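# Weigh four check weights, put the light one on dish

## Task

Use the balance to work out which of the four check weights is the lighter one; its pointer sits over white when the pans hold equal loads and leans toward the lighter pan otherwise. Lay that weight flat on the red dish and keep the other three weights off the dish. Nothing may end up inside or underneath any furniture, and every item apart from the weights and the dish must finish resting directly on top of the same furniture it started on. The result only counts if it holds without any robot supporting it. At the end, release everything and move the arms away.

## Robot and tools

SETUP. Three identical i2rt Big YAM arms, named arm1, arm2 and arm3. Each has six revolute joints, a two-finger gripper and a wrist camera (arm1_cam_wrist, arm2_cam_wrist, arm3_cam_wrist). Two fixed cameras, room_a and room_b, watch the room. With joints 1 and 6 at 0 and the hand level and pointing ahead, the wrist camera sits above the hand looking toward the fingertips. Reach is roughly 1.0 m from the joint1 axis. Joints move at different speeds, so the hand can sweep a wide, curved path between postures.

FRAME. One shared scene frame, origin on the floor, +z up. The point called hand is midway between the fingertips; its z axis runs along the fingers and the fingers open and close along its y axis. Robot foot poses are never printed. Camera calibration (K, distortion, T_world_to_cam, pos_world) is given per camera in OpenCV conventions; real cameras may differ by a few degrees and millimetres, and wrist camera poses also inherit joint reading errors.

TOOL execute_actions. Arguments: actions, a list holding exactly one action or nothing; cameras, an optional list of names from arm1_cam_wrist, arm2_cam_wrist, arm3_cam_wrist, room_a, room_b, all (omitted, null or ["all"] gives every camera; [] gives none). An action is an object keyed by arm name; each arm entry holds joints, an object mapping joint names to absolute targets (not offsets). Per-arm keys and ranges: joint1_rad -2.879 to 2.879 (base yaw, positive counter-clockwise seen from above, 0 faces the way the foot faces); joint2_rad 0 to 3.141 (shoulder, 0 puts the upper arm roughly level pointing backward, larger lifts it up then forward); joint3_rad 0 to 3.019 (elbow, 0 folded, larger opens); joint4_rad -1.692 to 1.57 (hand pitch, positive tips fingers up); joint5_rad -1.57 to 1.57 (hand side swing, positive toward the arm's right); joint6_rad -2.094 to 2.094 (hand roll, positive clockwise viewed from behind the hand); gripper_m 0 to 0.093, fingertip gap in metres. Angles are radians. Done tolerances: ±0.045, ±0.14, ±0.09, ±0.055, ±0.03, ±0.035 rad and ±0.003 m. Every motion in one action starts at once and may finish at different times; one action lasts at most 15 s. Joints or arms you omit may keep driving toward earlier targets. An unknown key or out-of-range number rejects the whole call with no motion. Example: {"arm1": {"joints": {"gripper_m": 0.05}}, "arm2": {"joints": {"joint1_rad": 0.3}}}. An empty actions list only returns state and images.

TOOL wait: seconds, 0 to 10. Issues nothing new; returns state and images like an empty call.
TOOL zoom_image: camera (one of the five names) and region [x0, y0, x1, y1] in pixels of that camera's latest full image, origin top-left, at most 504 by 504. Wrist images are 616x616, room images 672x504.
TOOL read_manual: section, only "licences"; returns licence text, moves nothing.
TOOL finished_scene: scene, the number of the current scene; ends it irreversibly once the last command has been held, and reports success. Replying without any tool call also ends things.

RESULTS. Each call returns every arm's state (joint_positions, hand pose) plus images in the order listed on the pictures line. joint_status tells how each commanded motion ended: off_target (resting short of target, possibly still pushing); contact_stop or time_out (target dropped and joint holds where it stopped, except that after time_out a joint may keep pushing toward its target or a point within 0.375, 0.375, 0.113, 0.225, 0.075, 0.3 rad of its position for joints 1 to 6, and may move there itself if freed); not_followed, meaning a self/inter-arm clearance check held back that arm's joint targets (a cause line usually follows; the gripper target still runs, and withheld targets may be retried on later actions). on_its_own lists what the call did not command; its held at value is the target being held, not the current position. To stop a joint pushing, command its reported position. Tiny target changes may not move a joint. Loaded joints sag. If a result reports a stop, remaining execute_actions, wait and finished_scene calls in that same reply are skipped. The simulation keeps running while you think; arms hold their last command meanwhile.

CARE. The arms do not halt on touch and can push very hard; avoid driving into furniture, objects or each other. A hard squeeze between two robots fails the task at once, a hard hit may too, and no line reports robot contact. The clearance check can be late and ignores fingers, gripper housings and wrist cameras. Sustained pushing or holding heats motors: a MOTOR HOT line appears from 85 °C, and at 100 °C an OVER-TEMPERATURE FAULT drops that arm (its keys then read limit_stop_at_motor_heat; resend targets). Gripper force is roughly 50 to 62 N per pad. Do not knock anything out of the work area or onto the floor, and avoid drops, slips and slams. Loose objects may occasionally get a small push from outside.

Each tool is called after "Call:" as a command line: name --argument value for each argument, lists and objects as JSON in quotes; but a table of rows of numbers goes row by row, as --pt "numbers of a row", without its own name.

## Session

Call:
execute_actions --actions '[]'

Scene clock: 0.00 s.
Motor temperatures (°C, as the motors report them): arm1=[17 20 21 21 19 17] | arm2=[17 19 22 17 19 20] | arm3=[19 21 19 17 20 19]
arm1.joint_positions: joint1_rad=+0.003 joint2_rad=+0.551 joint3_rad=+1.314 joint4_rad=-1.522 joint5_rad=-0.021 joint6_rad=-0.173 gripper_m=+0.094
arm1.joint_status: not commanded
arm1.hand: x=+0.6835 y=-0.7366 z=+1.2573 quat_wxyz=(-0.389, +0.282, -0.875, -0.062) (m; scene frame)
arm2.joint_positions: joint1_rad=+0.296 joint2_rad=+0.573 joint3_rad=+1.641 joint4_rad=-1.256 joint5_rad=+0.008 joint6_rad=-0.591 gripper_m=+0.094
arm2.joint_status: not commanded
arm2.hand: x=+0.2898 y=+0.0828 z=+1.5480 quat_wxyz=(-0.641, +0.457, -0.616, -0.032) (m; scene frame)
arm3.joint_positions: joint1_rad=-0.273 joint2_rad=+0.403 joint3_rad=+1.346 joint4_rad=-1.460 joint5_rad=+0.072 joint6_rad=+0.161 gripper_m=+0.094
arm3.joint_status: not commanded
arm3.hand: x=-0.8063 y=+0.7855 z=+1.3915 quat_wxyz=(-0.143, -0.854, -0.132, +0.483) (m; scene frame)
pictures: arm1_cam_wrist, arm2_cam_wrist, arm3_cam_wrist, room_a, room_b
camera_calibration (this result's frames):
arm1_cam_wrist: T_world_to_cam=[[0.542778, -0.833333, 0.104633, -1.11972], [-0.813242, -0.552596, -0.182416, 0.380354], [0.209833, 0.0139198, -0.977638, 1.21734], [0, 0, 0, 1]] pos_world=[0.661642, -0.739863, 1.37666]
arm2_cam_wrist: T_world_to_cam=[[0.594478, -0.586722, 0.549867, -0.972719], [-0.25414, -0.785859, -0.563772, 1.01753], [0.762895, 0.195407, -0.616285, 0.84018], [0, 0, 0, 1]] pos_world=[0.195885, 0.0647414, 1.62631]
arm3_cam_wrist: T_world_to_cam=[[-0.369889, 0.918423, -0.140289, -0.822205], [0.861663, 0.282648, -0.421483, 1.06745], [-0.347447, -0.276784, -0.895919, 1.30941], [0, 0, 0, 1]] pos_world=[-0.76896, 0.815841, 1.50769]
Images, in order (width x height): arm1_cam_wrist 616x616, arm2_cam_wrist 616x616, arm3_cam_wrist 616x616, room_a 672x504, room_b 672x504.

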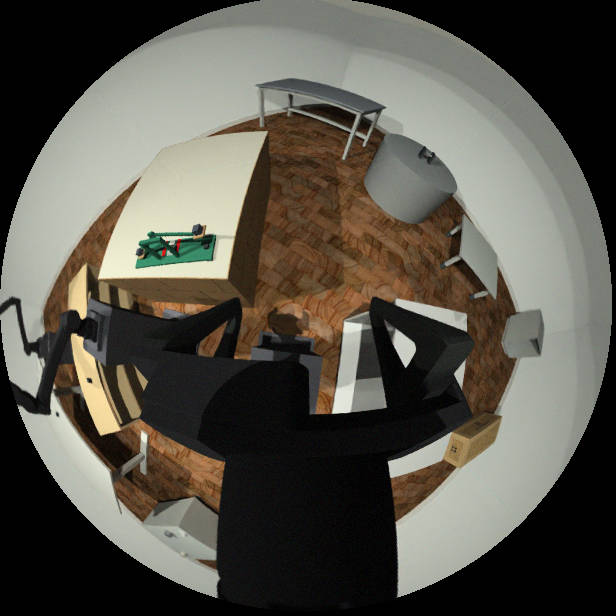

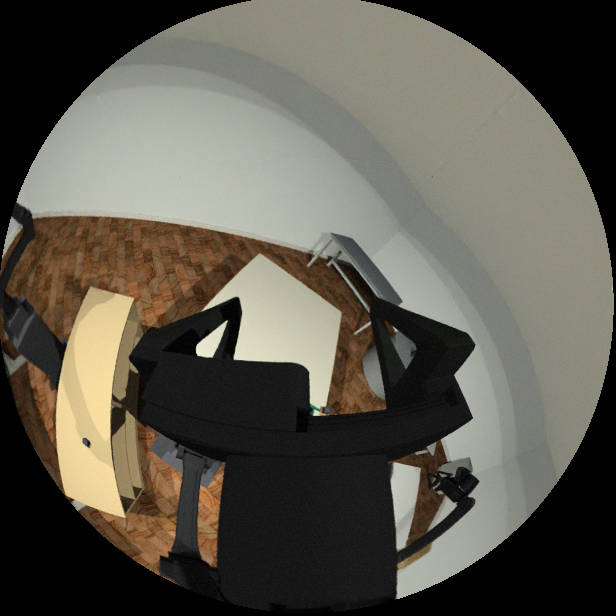

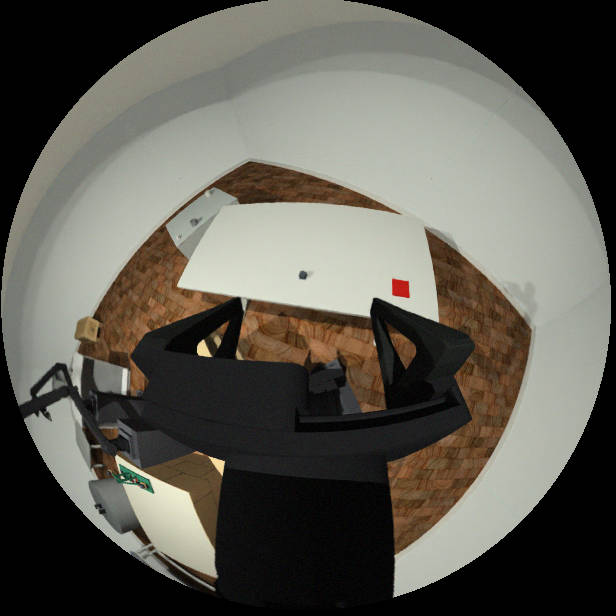

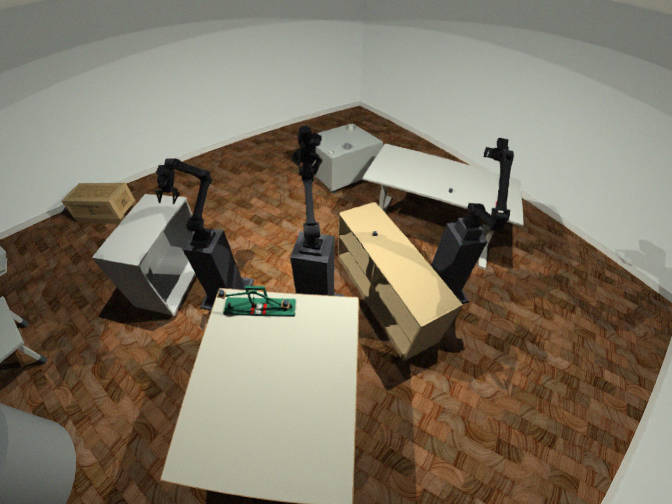

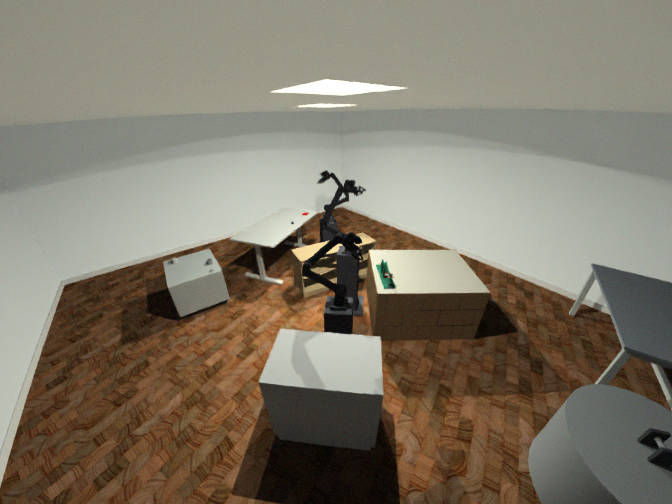

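Call:
zoom_image --camera "room_a" --region '[205, 275, 310, 330]'

Call:
zoom_image --camera "arm1_cam_wrist" --region '[120, 210, 230, 280]'

Call:
zoom_image --camera "room_b" --region '[355, 245, 425, 300]'

Region (205, 275, 310, 330) of room_a's 672x504 image, scaled by 4.800, with more detail than that image has; it fills the top 264 rows of this view, and the rest is white.

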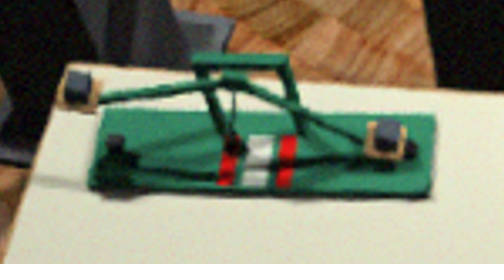

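Region (120, 210, 230, 280) of arm1_cam_wrist's 616x616 image, scaled by 4.582, with more detail than that image has; it fills the top 321 rows of this view, and the rest is white.

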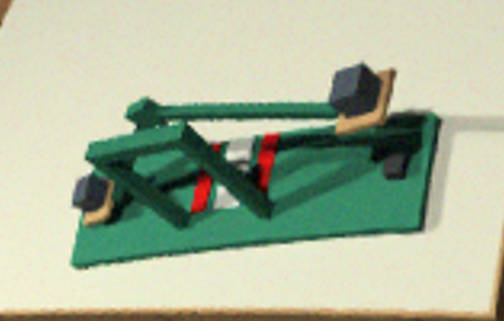

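Region (355, 245, 425, 300) of room_b's 672x504 image, scaled by 7.200, with more detail than that image has; it fills the top 396 rows of this view, and the rest is white.

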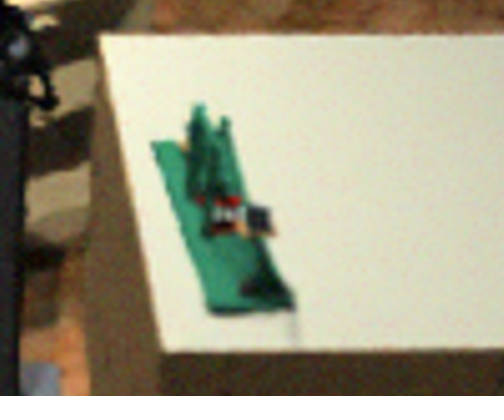

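Call:
execute_actions --actions '[]' --cameras '["arm1_cam_wrist", "room_a"]'

Call:
zoom_image --camera "room_a" --region '[210, 280, 270, 325]'

Call:
zoom_image --camera "arm1_cam_wrist" --region '[170, 215, 230, 270]'

Scene clock: 0.93 s.
Motor temperatures (°C, as the motors report them): arm1=[17 20 21 21 19 17] | arm2=[17 19 22 17 19 20] | arm3=[19 21 19 17 20 19]
arm1.joint_positions: joint1_rad=+0.003 joint2_rad=+0.551 joint3_rad=+1.314 joint4_rad=-1.522 joint5_rad=-0.021 joint6_rad=-0.173 gripper_m=+0.094
arm1.joint_status: not commanded
arm1.hand: x=+0.6835 y=-0.7366 z=+1.2573 quat_wxyz=(-0.389, +0.282, -0.875, -0.062) (m; scene frame)
arm2.joint_positions: joint1_rad=+0.296 joint2_rad=+0.573 joint3_rad=+1.641 joint4_rad=-1.256 joint5_rad=+0.008 joint6_rad=-0.591 gripper_m=+0.094
arm2.joint_status: not commanded
arm2.hand: x=+0.2898 y=+0.0828 z=+1.5480 quat_wxyz=(-0.641, +0.457, -0.616, -0.032) (m; scene frame)
arm3.joint_positions: joint1_rad=-0.273 joint2_rad=+0.403 joint3_rad=+1.346 joint4_rad=-1.460 joint5_rad=+0.072 joint6_rad=+0.161 gripper_m=+0.094
arm3.joint_status: not commanded
arm3.hand: x=-0.8063 y=+0.7855 z=+1.3915 quat_wxyz=(-0.143, -0.854, -0.132, +0.483) (m; scene frame)
pictures: arm1_cam_wrist, room_a
camera_calibration (this result's frames):
arm1_cam_wrist: T_world_to_cam=[[0.542778, -0.833333, 0.104633, -1.11972], [-0.813242, -0.552596, -0.182416, 0.380354], [0.209833, 0.0139198, -0.977638, 1.21734], [0, 0, 0, 1]] pos_world=[0.661642, -0.739863, 1.37666]
Images, in order (width x height): arm1_cam_wrist 616x616, room_a 672x504.

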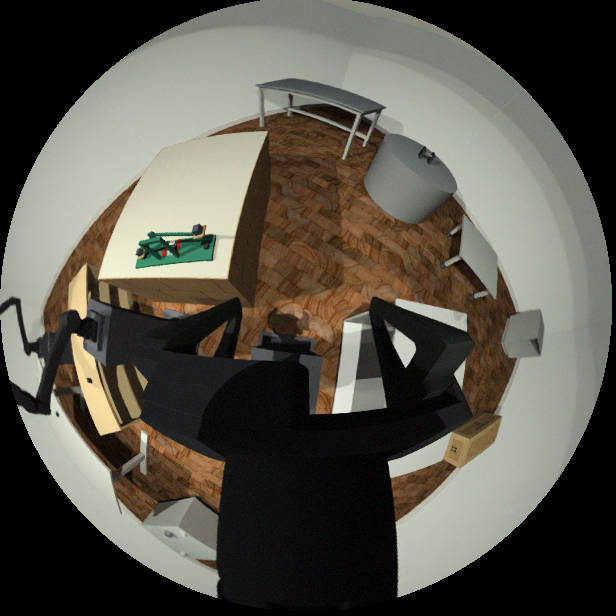

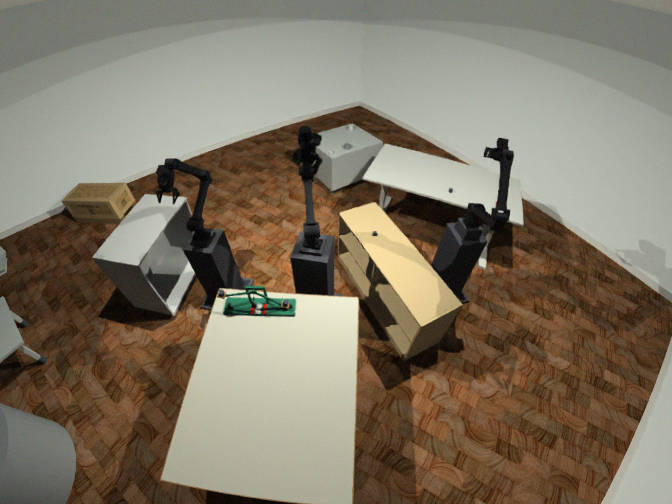

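Region (210, 280, 270, 325) of room_a's 672x504 image, scaled by 8.400, with more detail than that image has; it fills the top 378 rows of this view, and the rest is white.

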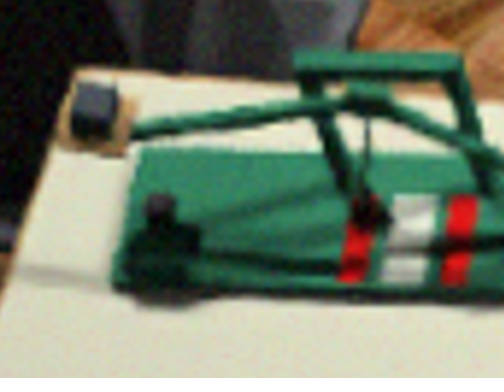

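Region (170, 215, 230, 270) of arm1_cam_wrist's 616x616 image, scaled by 8.400, with more detail than that image has; it fills the top 462 rows of this view, and the rest is white.

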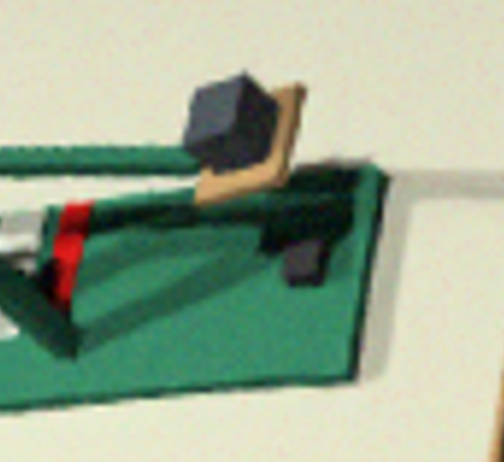

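Call:
execute_actions --actions '[]' --cameras '["arm2_cam_wrist", "arm3_cam_wrist", "room_a", "room_b"]'

Call:
zoom_image --camera "arm3_cam_wrist" --region '[370, 260, 450, 330]'

Call:
zoom_image --camera "arm3_cam_wrist" --region '[280, 255, 330, 300]'

Call:
zoom_image --camera "room_a" --region '[325, 130, 535, 370]'

Scene clock: 2.63 s.
Motor temperatures (°C, as the motors report them): arm1=[17 20 21 21 19 17] | arm2=[17 19 22 17 19 20] | arm3=[19 21 20 17 20 19]
arm1.joint_positions: joint1_rad=+0.003 joint2_rad=+0.551 joint3_rad=+1.314 joint4_rad=-1.522 joint5_rad=-0.021 joint6_rad=-0.173 gripper_m=+0.094
arm1.joint_status: not commanded
arm1.hand: x=+0.6835 y=-0.7366 z=+1.2573 quat_wxyz=(-0.389, +0.282, -0.875, -0.062) (m; scene frame)
arm2.joint_positions: joint1_rad=+0.296 joint2_rad=+0.573 joint3_rad=+1.641 joint4_rad=-1.256 joint5_rad=+0.008 joint6_rad=-0.591 gripper_m=+0.094
arm2.joint_status: not commanded
arm2.hand: x=+0.2898 y=+0.0828 z=+1.5480 quat_wxyz=(-0.641, +0.457, -0.616, -0.032) (m; scene frame)
arm3.joint_positions: joint1_rad=-0.273 joint2_rad=+0.403 joint3_rad=+1.346 joint4_rad=-1.460 joint5_rad=+0.072 joint6_rad=+0.161 gripper_m=+0.094
arm3.joint_status: not commanded
arm3.hand: x=-0.8063 y=+0.7855 z=+1.3915 quat_wxyz=(-0.143, -0.854, -0.132, +0.483) (m; scene frame)
pictures: arm2_cam_wrist, arm3_cam_wrist, room_a, room_b
camera_calibration (this result's frames):
arm2_cam_wrist: T_world_to_cam=[[0.594478, -0.586722, 0.549867, -0.972719], [-0.25414, -0.785859, -0.563772, 1.01753], [0.762895, 0.195407, -0.616285, 0.84018], [0, 0, 0, 1]] pos_world=[0.195885, 0.0647414, 1.62631]
arm3_cam_wrist: T_world_to_cam=[[-0.369889, 0.918423, -0.140289, -0.822205], [0.861663, 0.282648, -0.421483, 1.06745], [-0.347447, -0.276784, -0.895919, 1.30941], [0, 0, 0, 1]] pos_world=[-0.76896, 0.815841, 1.50769]
Images, in order (width x height): arm2_cam_wrist 616x616, arm3_cam_wrist 616x616, room_a 672x504, room_b 672x504.

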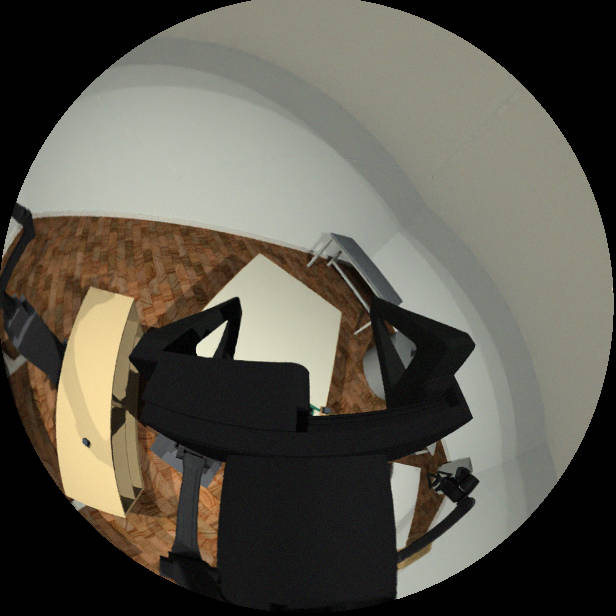

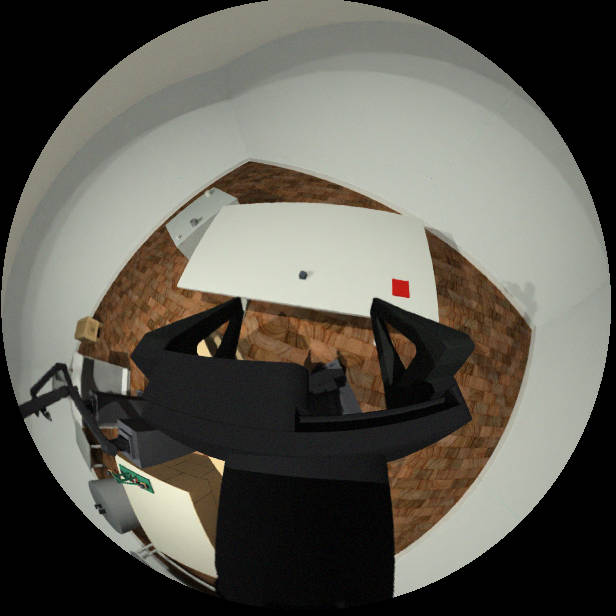

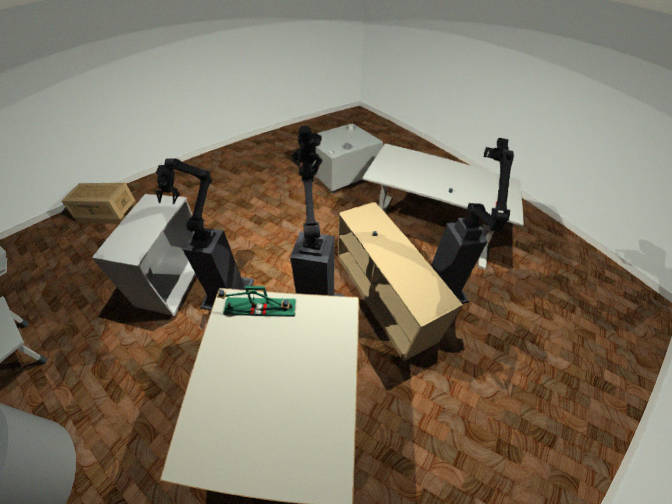

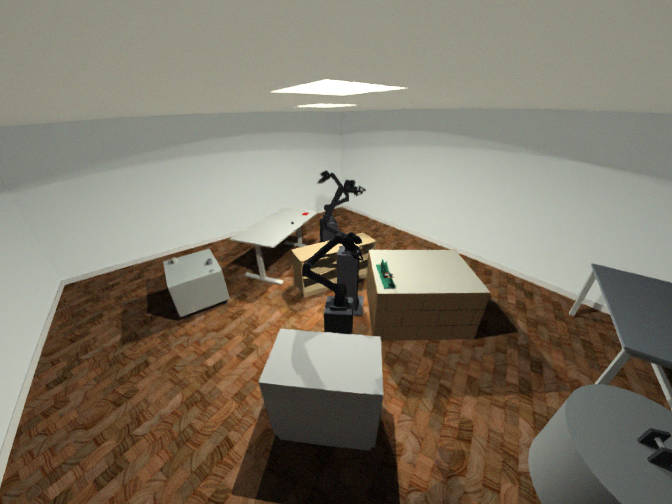

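Region (370, 260, 450, 330) of arm3_cam_wrist's 616x616 image, scaled by 6.300, with more detail than that image has; it fills the top 441 rows of this view, and the rest is white.

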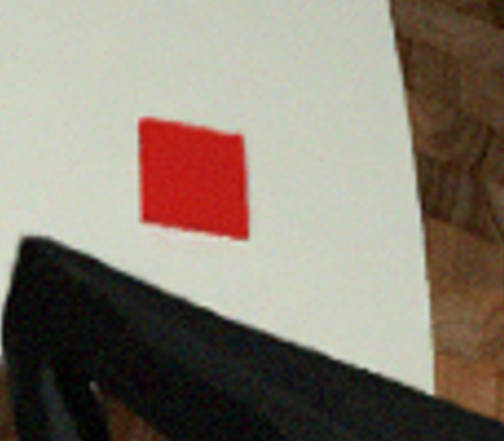

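Region (280, 255, 330, 300) of arm3_cam_wrist's 616x616 image, scaled by 10.080, with more detail than that image has; it fills the top 454 rows of this view, and the rest is white.

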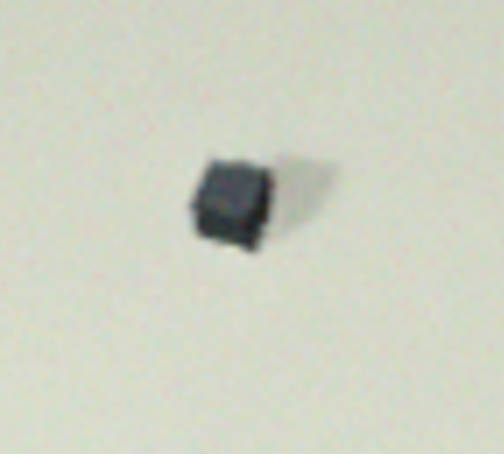

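Region (325, 130, 535, 370) of room_a's 672x504 image, scaled by 2.100, with more detail than that image has; it fills the left 441 columns of this view, and the rest is white.

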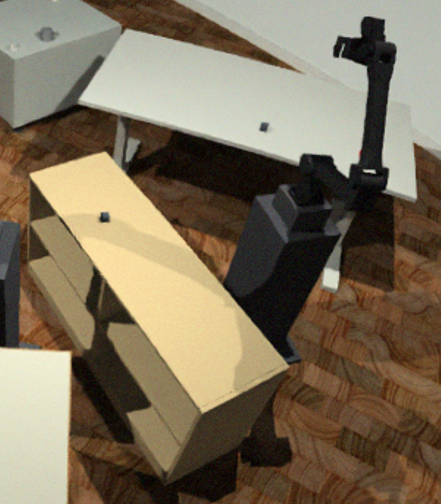

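Call:
zoom_image --camera "room_b" --region '[270, 200, 400, 320]'

Call:
zoom_image --camera "room_a" --region '[380, 280, 480, 370]'

Call:
zoom_image --camera "arm2_cam_wrist" --region '[30, 270, 190, 540]'

Region (270, 200, 400, 320) of room_b's 672x504 image, scaled by 3.877, with more detail than that image has; it fills the top 465 rows of this view, and the rest is white.

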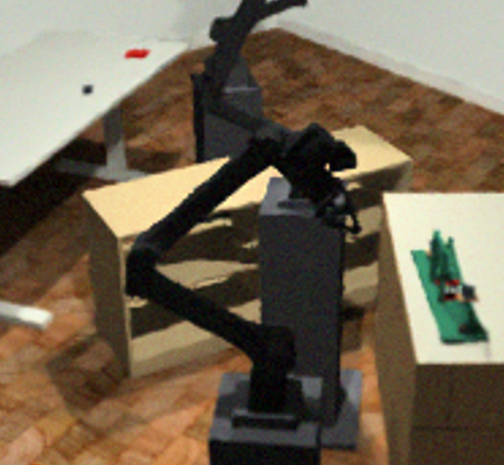

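Region (380, 280, 480, 370) of room_a's 672x504 image, scaled by 5.040, with more detail than that image has; it fills the top 454 rows of this view, and the rest is white.

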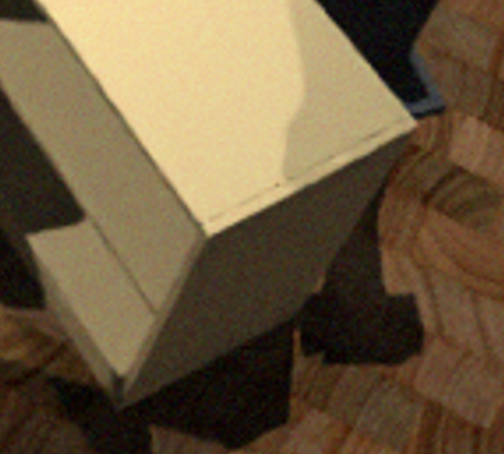

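Region (30, 270, 190, 540) of arm2_cam_wrist's 616x616 image, scaled by 1.867, with more detail than that image has; it fills the left 299 columns of this view, and the rest is white.

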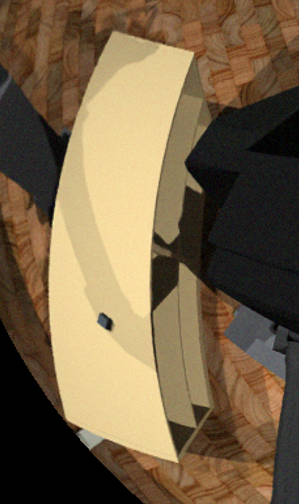

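Call:
zoom_image --camera "arm2_cam_wrist" --region '[300, 385, 360, 430]'

Call:
zoom_image --camera "room_a" --region '[270, 210, 370, 310]'

Region (300, 385, 360, 430) of arm2_cam_wrist's 616x616 image, scaled by 8.400, with more detail than that image has; it fills the top 378 rows of this view, and the rest is white.

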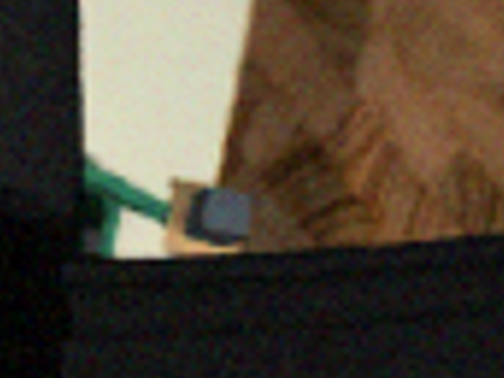

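Region (270, 210, 370, 310) of room_a's 672x504 image, scaled by 5.040, with more detail than that image has.

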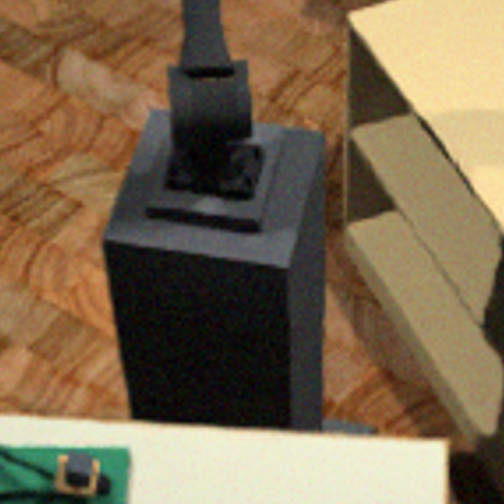

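Call:
execute_actions --actions '[{"arm2": {"joints": {"joint1_rad": -0.732, "joint2_rad": 2.0, "joint4_rad": -0.815, "joint5_rad": 0.148, "joint6_rad": 0.63}}, "arm3": {"joints": {"joint1_rad": 1.05, "joint2_rad": 1.9, "joint3_rad": 1.62, "joint4_rad": -0.648, "joint5_rad": 0.0, "joint6_rad": -0.016}}}]' --cameras '["arm1_cam_wrist", "arm2_cam_wrist", "arm3_cam_wrist", "room_a"]'

Scene clock: 23.63 s.
Motor temperatures (°C, as the motors report them): arm1=[17 20 23 21 19 17] | arm2=[17 19 24 18 19 20] | arm3=[19 21 22 17 20 19]
arm1.joint_positions: joint1_rad=+0.003 joint2_rad=+0.551 joint3_rad=+1.314 joint4_rad=-1.522 joint5_rad=-0.021 joint6_rad=-0.173 gripper_m=+0.094
arm1.joint_status: not commanded
arm1.hand: x=+0.6835 y=-0.7366 z=+1.2573 quat_wxyz=(-0.389, +0.282, -0.875, -0.062) (m; scene frame)
arm2.joint_positions: joint1_rad=-0.734 joint2_rad=+1.994 joint3_rad=+1.637 joint4_rad=-0.819 joint5_rad=+0.148 joint6_rad=+0.620 gripper_m=+0.094
arm2.joint_status: all done
arm2.hand: x=+0.8097 y=-0.2679 z=+0.9559 quat_wxyz=(-0.205, -0.463, -0.861, +0.038) (m; scene frame)
arm3.joint_positions: joint1_rad=+1.049 joint2_rad=+1.891 joint3_rad=+1.594 joint4_rad=-0.669 joint5_rad=-0.001 joint6_rad=-0.005 gripper_m=+0.094
arm3.joint_status: all done
arm3.hand: x=-0.4903 y=+0.1534 z=+1.0244 quat_wxyz=(-0.242, -0.576, -0.759, +0.183) (m; scene frame)
pictures: arm1_cam_wrist, arm2_cam_wrist, arm3_cam_wrist, room_a
camera_calibration (this result's frames):
arm1_cam_wrist: T_world_to_cam=[[0.542778, -0.833333, 0.104633, -1.11972], [-0.813242, -0.552596, -0.182416, 0.380354], [0.209833, 0.0139198, -0.977638, 1.21734], [0, 0, 0, 1]] pos_world=[0.661642, -0.739863, 1.37666]
arm2_cam_wrist: T_world_to_cam=[[-0.817042, -0.565533, -0.112312, 0.619598], [-0.575422, 0.787458, 0.220907, 0.471855], [-0.0364887, 0.245117, -0.968807, 1.14471], [0, 0, 0, 1]] pos_world=[0.819523, -0.301752, 1.07436]
arm3_cam_wrist: T_world_to_cam=[[-0.963502, -0.266471, -0.02563, -0.402996], [-0.266507, 0.963831, -0.00205292, -0.26818], [0.02525, 0.00485259, -0.999669, 1.16115], [0, 0, 0, 1]] pos_world=[-0.489078, 0.145458, 1.14989]
Images, in order (width x height): arm1_cam_wrist 616x616, arm2_cam_wrist 616x616, arm3_cam_wrist 616x616, room_a 672x504.

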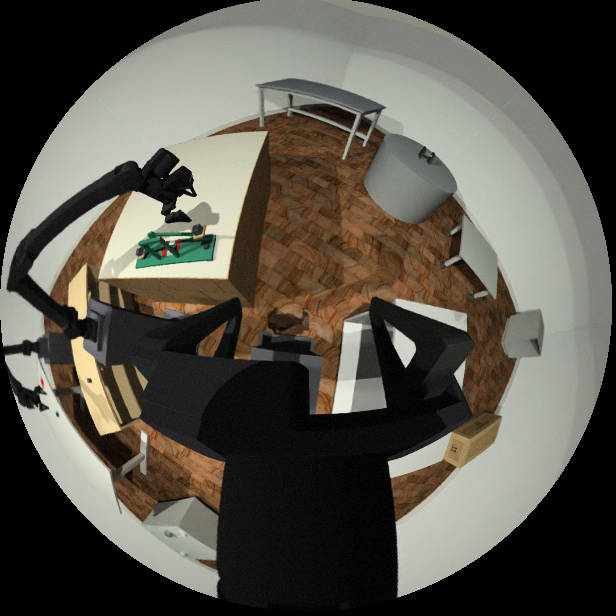

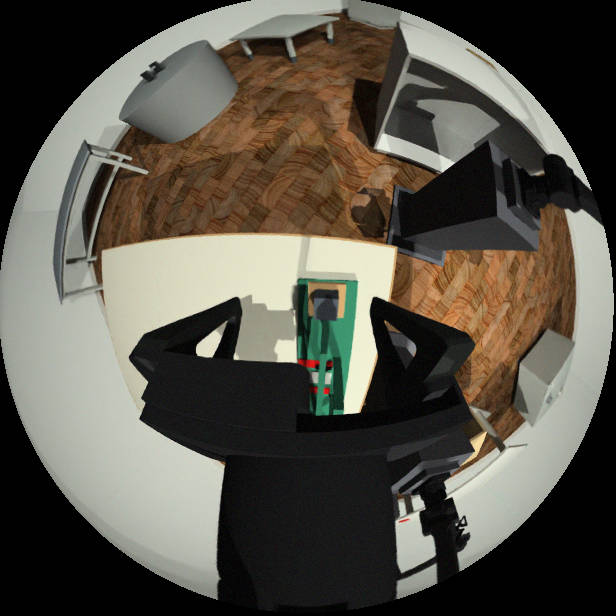

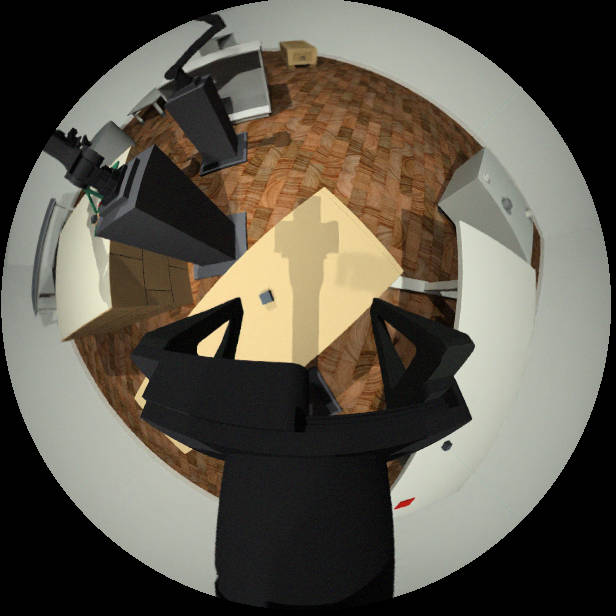

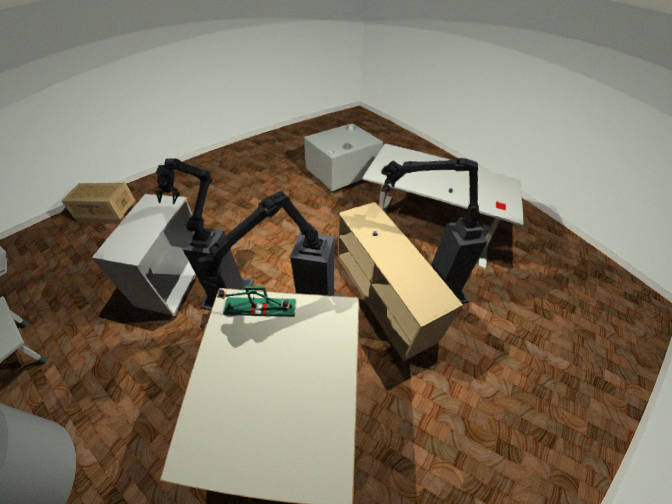

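Call:
zoom_image --camera "arm2_cam_wrist" --region '[290, 270, 370, 340]'

Call:
zoom_image --camera "arm2_cam_wrist" --region '[220, 260, 400, 420]'

Region (290, 270, 370, 340) of arm2_cam_wrist's 616x616 image, scaled by 6.300, with more detail than that image has; it fills the top 441 rows of this view, and the rest is white.

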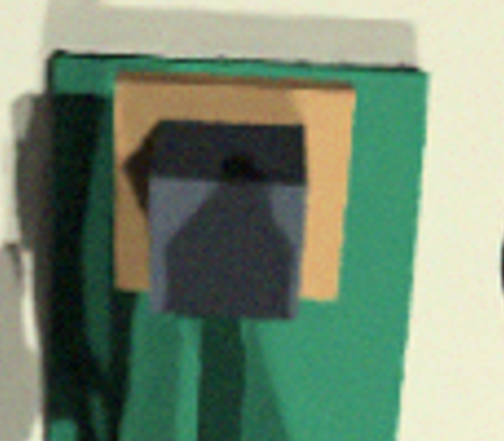

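Region (220, 260, 400, 420) of arm2_cam_wrist's 616x616 image, scaled by 2.800, with more detail than that image has.

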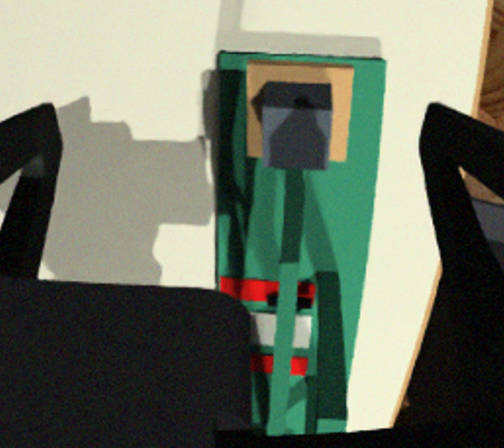

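Call:
zoom_image --camera "arm3_cam_wrist" --region '[245, 275, 295, 320]'

Call:
zoom_image --camera "arm3_cam_wrist" --region '[290, 170, 420, 300]'

Region (245, 275, 295, 320) of arm3_cam_wrist's 616x616 image, scaled by 10.080, with more detail than that image has; it fills the top 454 rows of this view, and the rest is white.

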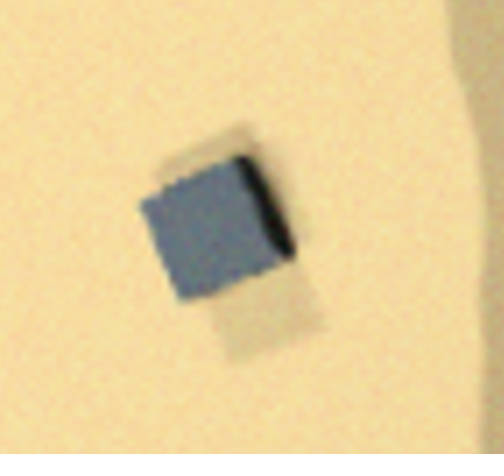

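Region (290, 170, 420, 300) of arm3_cam_wrist's 616x616 image, scaled by 3.877, with more detail than that image has.

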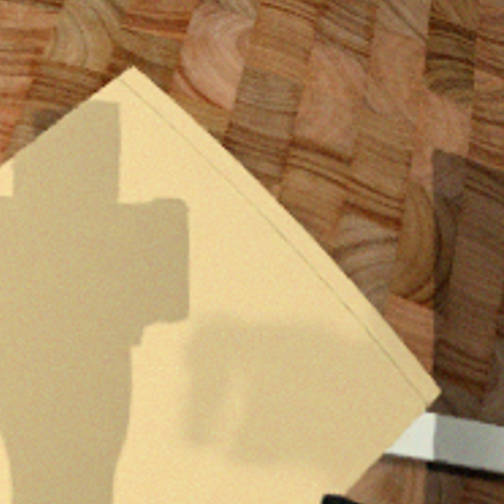

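Call:
execute_actions --actions '[{"arm2": {"joints": {"joint2_rad": 2.145, "joint4_rad": -0.863, "gripper_m": 0.07}}, "arm3": {"joints": {"joint2_rad": 2.05}}}]' --cameras '["arm1_cam_wrist", "arm2_cam_wrist", "arm3_cam_wrist"]'

Scene clock: 28.67 s.
Motor temperatures (°C, as the motors report them): arm1=[17 20 23 21 19 17] | arm2=[17 20 25 18 19 20] | arm3=[19 22 23 17 20 19]
arm1.joint_positions: joint1_rad=+0.003 joint2_rad=+0.551 joint3_rad=+1.314 joint4_rad=-1.522 joint5_rad=-0.021 joint6_rad=-0.173 gripper_m=+0.094
arm1.joint_status: not commanded
arm1.hand: x=+0.6835 y=-0.7366 z=+1.2573 quat_wxyz=(-0.389, +0.282, -0.875, -0.062) (m; scene frame)
arm2.joint_positions: joint1_rad=-0.734 joint2_rad=+2.156 joint3_rad=+1.637 joint4_rad=-0.858 joint5_rad=+0.148 joint6_rad=+0.621 gripper_m=+0.070
arm2.joint_status: all done
arm2.hand: x=+0.7872 y=-0.2588 z=+0.8466 quat_wxyz=(-0.107, -0.463, -0.878, +0.053) (m; scene frame)
arm3.joint_positions: joint1_rad=+1.049 joint2_rad=+2.056 joint3_rad=+1.596 joint4_rad=-0.664 joint5_rad=-0.001 joint6_rad=-0.005 gripper_m=+0.094
arm3.joint_status: all done
arm3.hand: x=-0.4907 y=+0.1557 z=+0.9121 quat_wxyz=(-0.181, -0.588, -0.776, +0.137) (m; scene frame)
pictures: arm1_cam_wrist, arm2_cam_wrist, arm3_cam_wrist
camera_calibration (this result's frames):
arm1_cam_wrist: T_world_to_cam=[[0.542778, -0.833333, 0.104633, -1.11972], [-0.813242, -0.552596, -0.182416, 0.380354], [0.209833, 0.0139198, -0.977638, 1.21734], [0, 0, 0, 1]] pos_world=[0.661642, -0.739863, 1.37666]
arm2_cam_wrist: T_world_to_cam=[[-0.825986, -0.563652, 0.00653796, 0.500987], [-0.520175, 0.766639, 0.376408, 0.295283], [-0.217176, 0.307507, -0.926431, 1.15824], [0, 0, 0, 1]] pos_world=[0.81895, -0.300161, 0.958611]
arm3_cam_wrist: T_world_to_cam=[[-0.964511, -0.262806, -0.0255123, -0.406871], [-0.263525, 0.952078, 0.155247, -0.410904], [-0.0165102, 0.156461, -0.987546, 0.993712], [0, 0, 0, 1]] pos_world=[-0.484309, 0.128808, 1.03475]
Images, in order (width x height): arm1_cam_wrist 616x616, arm2_cam_wrist 616x616, arm3_cam_wrist 616x616.

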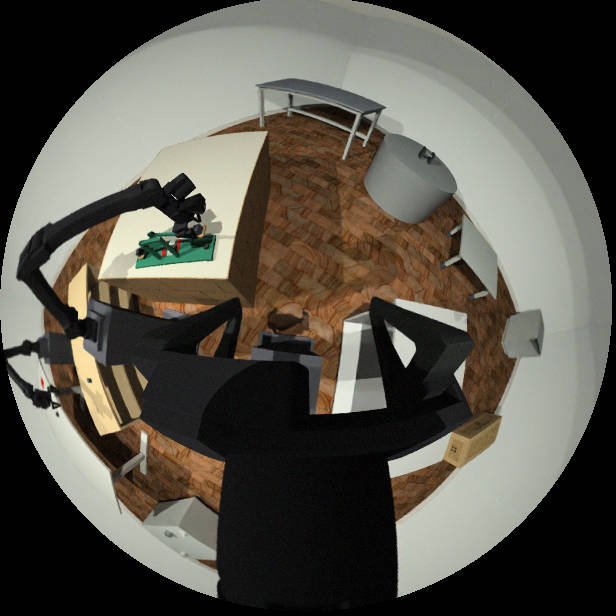

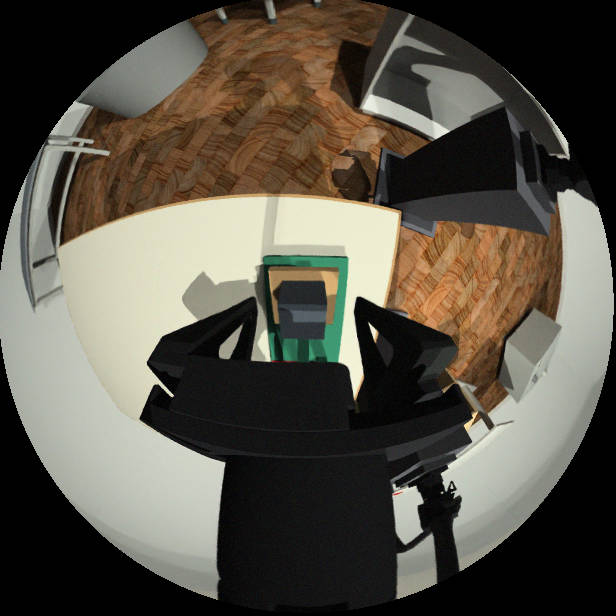

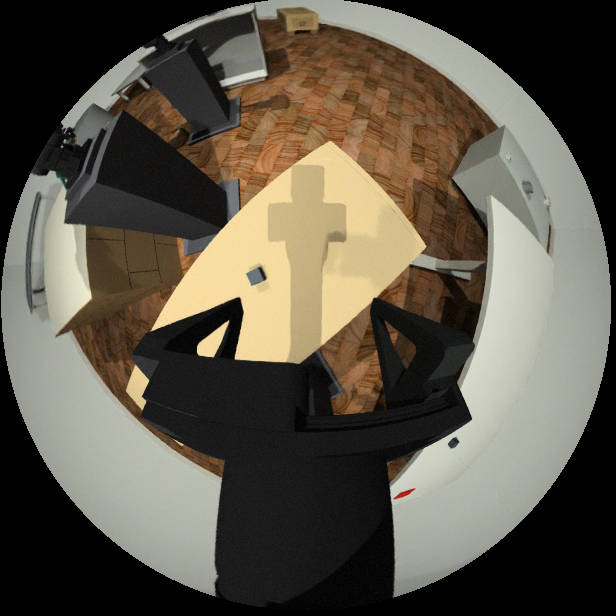

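Call:
zoom_image --camera "arm2_cam_wrist" --region '[240, 250, 370, 365]'

Region (240, 250, 370, 365) of arm2_cam_wrist's 616x616 image, scaled by 3.877, with more detail than that image has; it fills the top 446 rows of this view, and the rest is white.

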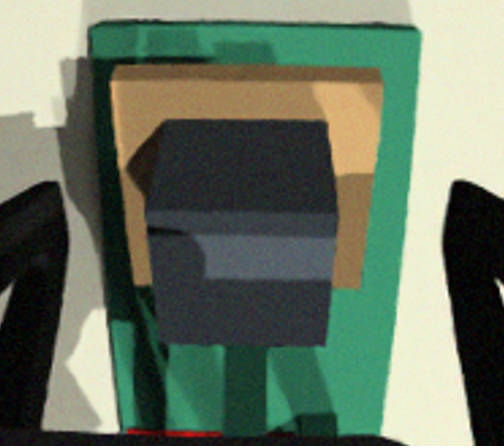

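Call:
execute_actions --actions '[{"arm2": {"joints": {"gripper_m": 0.02}}}]' --cameras '["arm2_cam_wrist", "arm3_cam_wrist"]'

Call:
zoom_image --camera "arm3_cam_wrist" --region '[310, 130, 440, 260]'

Call:
zoom_image --camera "arm3_cam_wrist" --region '[230, 255, 280, 300]'

Scene clock: 30.47 s.
Motor temperatures (°C, as the motors report them): arm1=[17 20 24 21 19 17] | arm2=[17 20 25 18 19 20] | arm3=[19 22 23 17 20 19]
arm1.joint_positions: joint1_rad=+0.003 joint2_rad=+0.551 joint3_rad=+1.314 joint4_rad=-1.522 joint5_rad=-0.021 joint6_rad=-0.173 gripper_m=+0.094
arm1.joint_status: not commanded
arm1.hand: x=+0.6835 y=-0.7366 z=+1.2573 quat_wxyz=(-0.389, +0.282, -0.875, -0.062) (m; scene frame)
arm2.joint_positions: joint1_rad=-0.734 joint2_rad=+2.156 joint3_rad=+1.637 joint4_rad=-0.858 joint5_rad=+0.148 joint6_rad=+0.621 gripper_m=+0.029
arm2.joint_status: gripper_m off_target (ended at +0.029, target +0.020)
arm2.hand: x=+0.7872 y=-0.2586 z=+0.8466 quat_wxyz=(-0.107, -0.463, -0.878, +0.053) (m; scene frame)
arm3.joint_positions: joint1_rad=+1.049 joint2_rad=+2.056 joint3_rad=+1.596 joint4_rad=-0.664 joint5_rad=-0.001 joint6_rad=-0.005 gripper_m=+0.094
arm3.joint_status: not commanded
arm3.hand: x=-0.4907 y=+0.1557 z=+0.9121 quat_wxyz=(-0.181, -0.588, -0.776, +0.137) (m; scene frame)
pictures: arm2_cam_wrist, arm3_cam_wrist
camera_calibration (this result's frames):
arm2_cam_wrist: T_world_to_cam=[[-0.826322, -0.563169, 0.00575508, 0.502146], [-0.51987, 0.766641, 0.376826, 0.294627], [-0.216629, 0.308388, -0.926266, 1.15786], [0, 0, 0, 1]] pos_world=[0.818927, -0.300149, 0.958572]
arm3_cam_wrist: T_world_to_cam=[[-0.964511, -0.262806, -0.0255123, -0.406871], [-0.263525, 0.952078, 0.155247, -0.410904], [-0.0165102, 0.156461, -0.987546, 0.993712], [0, 0, 0, 1]] pos_world=[-0.484309, 0.128808, 1.03475]
Images, in order (width x height): arm2_cam_wrist 616x616, arm3_cam_wrist 616x616.

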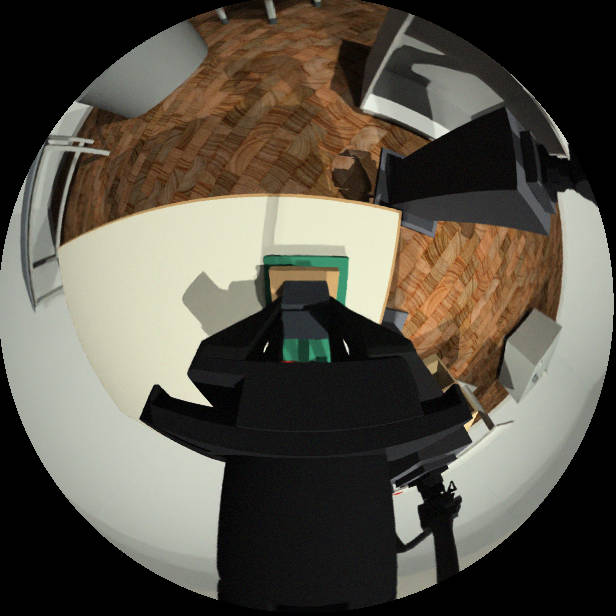

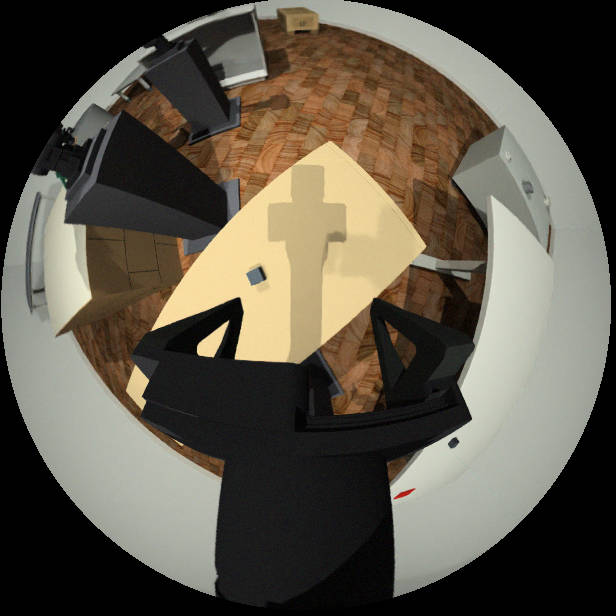

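Region (310, 130, 440, 260) of arm3_cam_wrist's 616x616 image, scaled by 3.877, with more detail than that image has.

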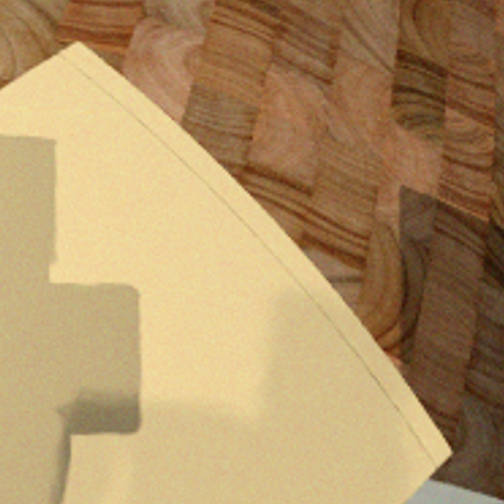

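Region (230, 255, 280, 300) of arm3_cam_wrist's 616x616 image, scaled by 10.080, with more detail than that image has; it fills the top 454 rows of this view, and the rest is white.

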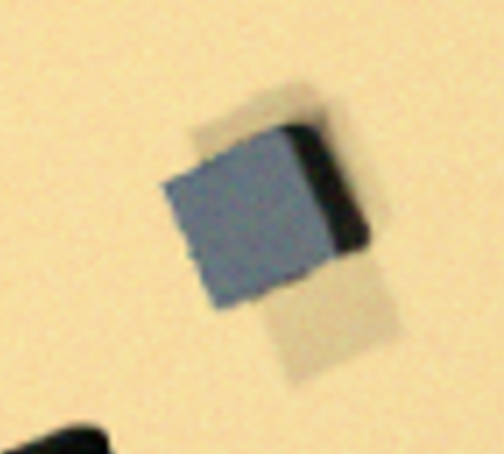

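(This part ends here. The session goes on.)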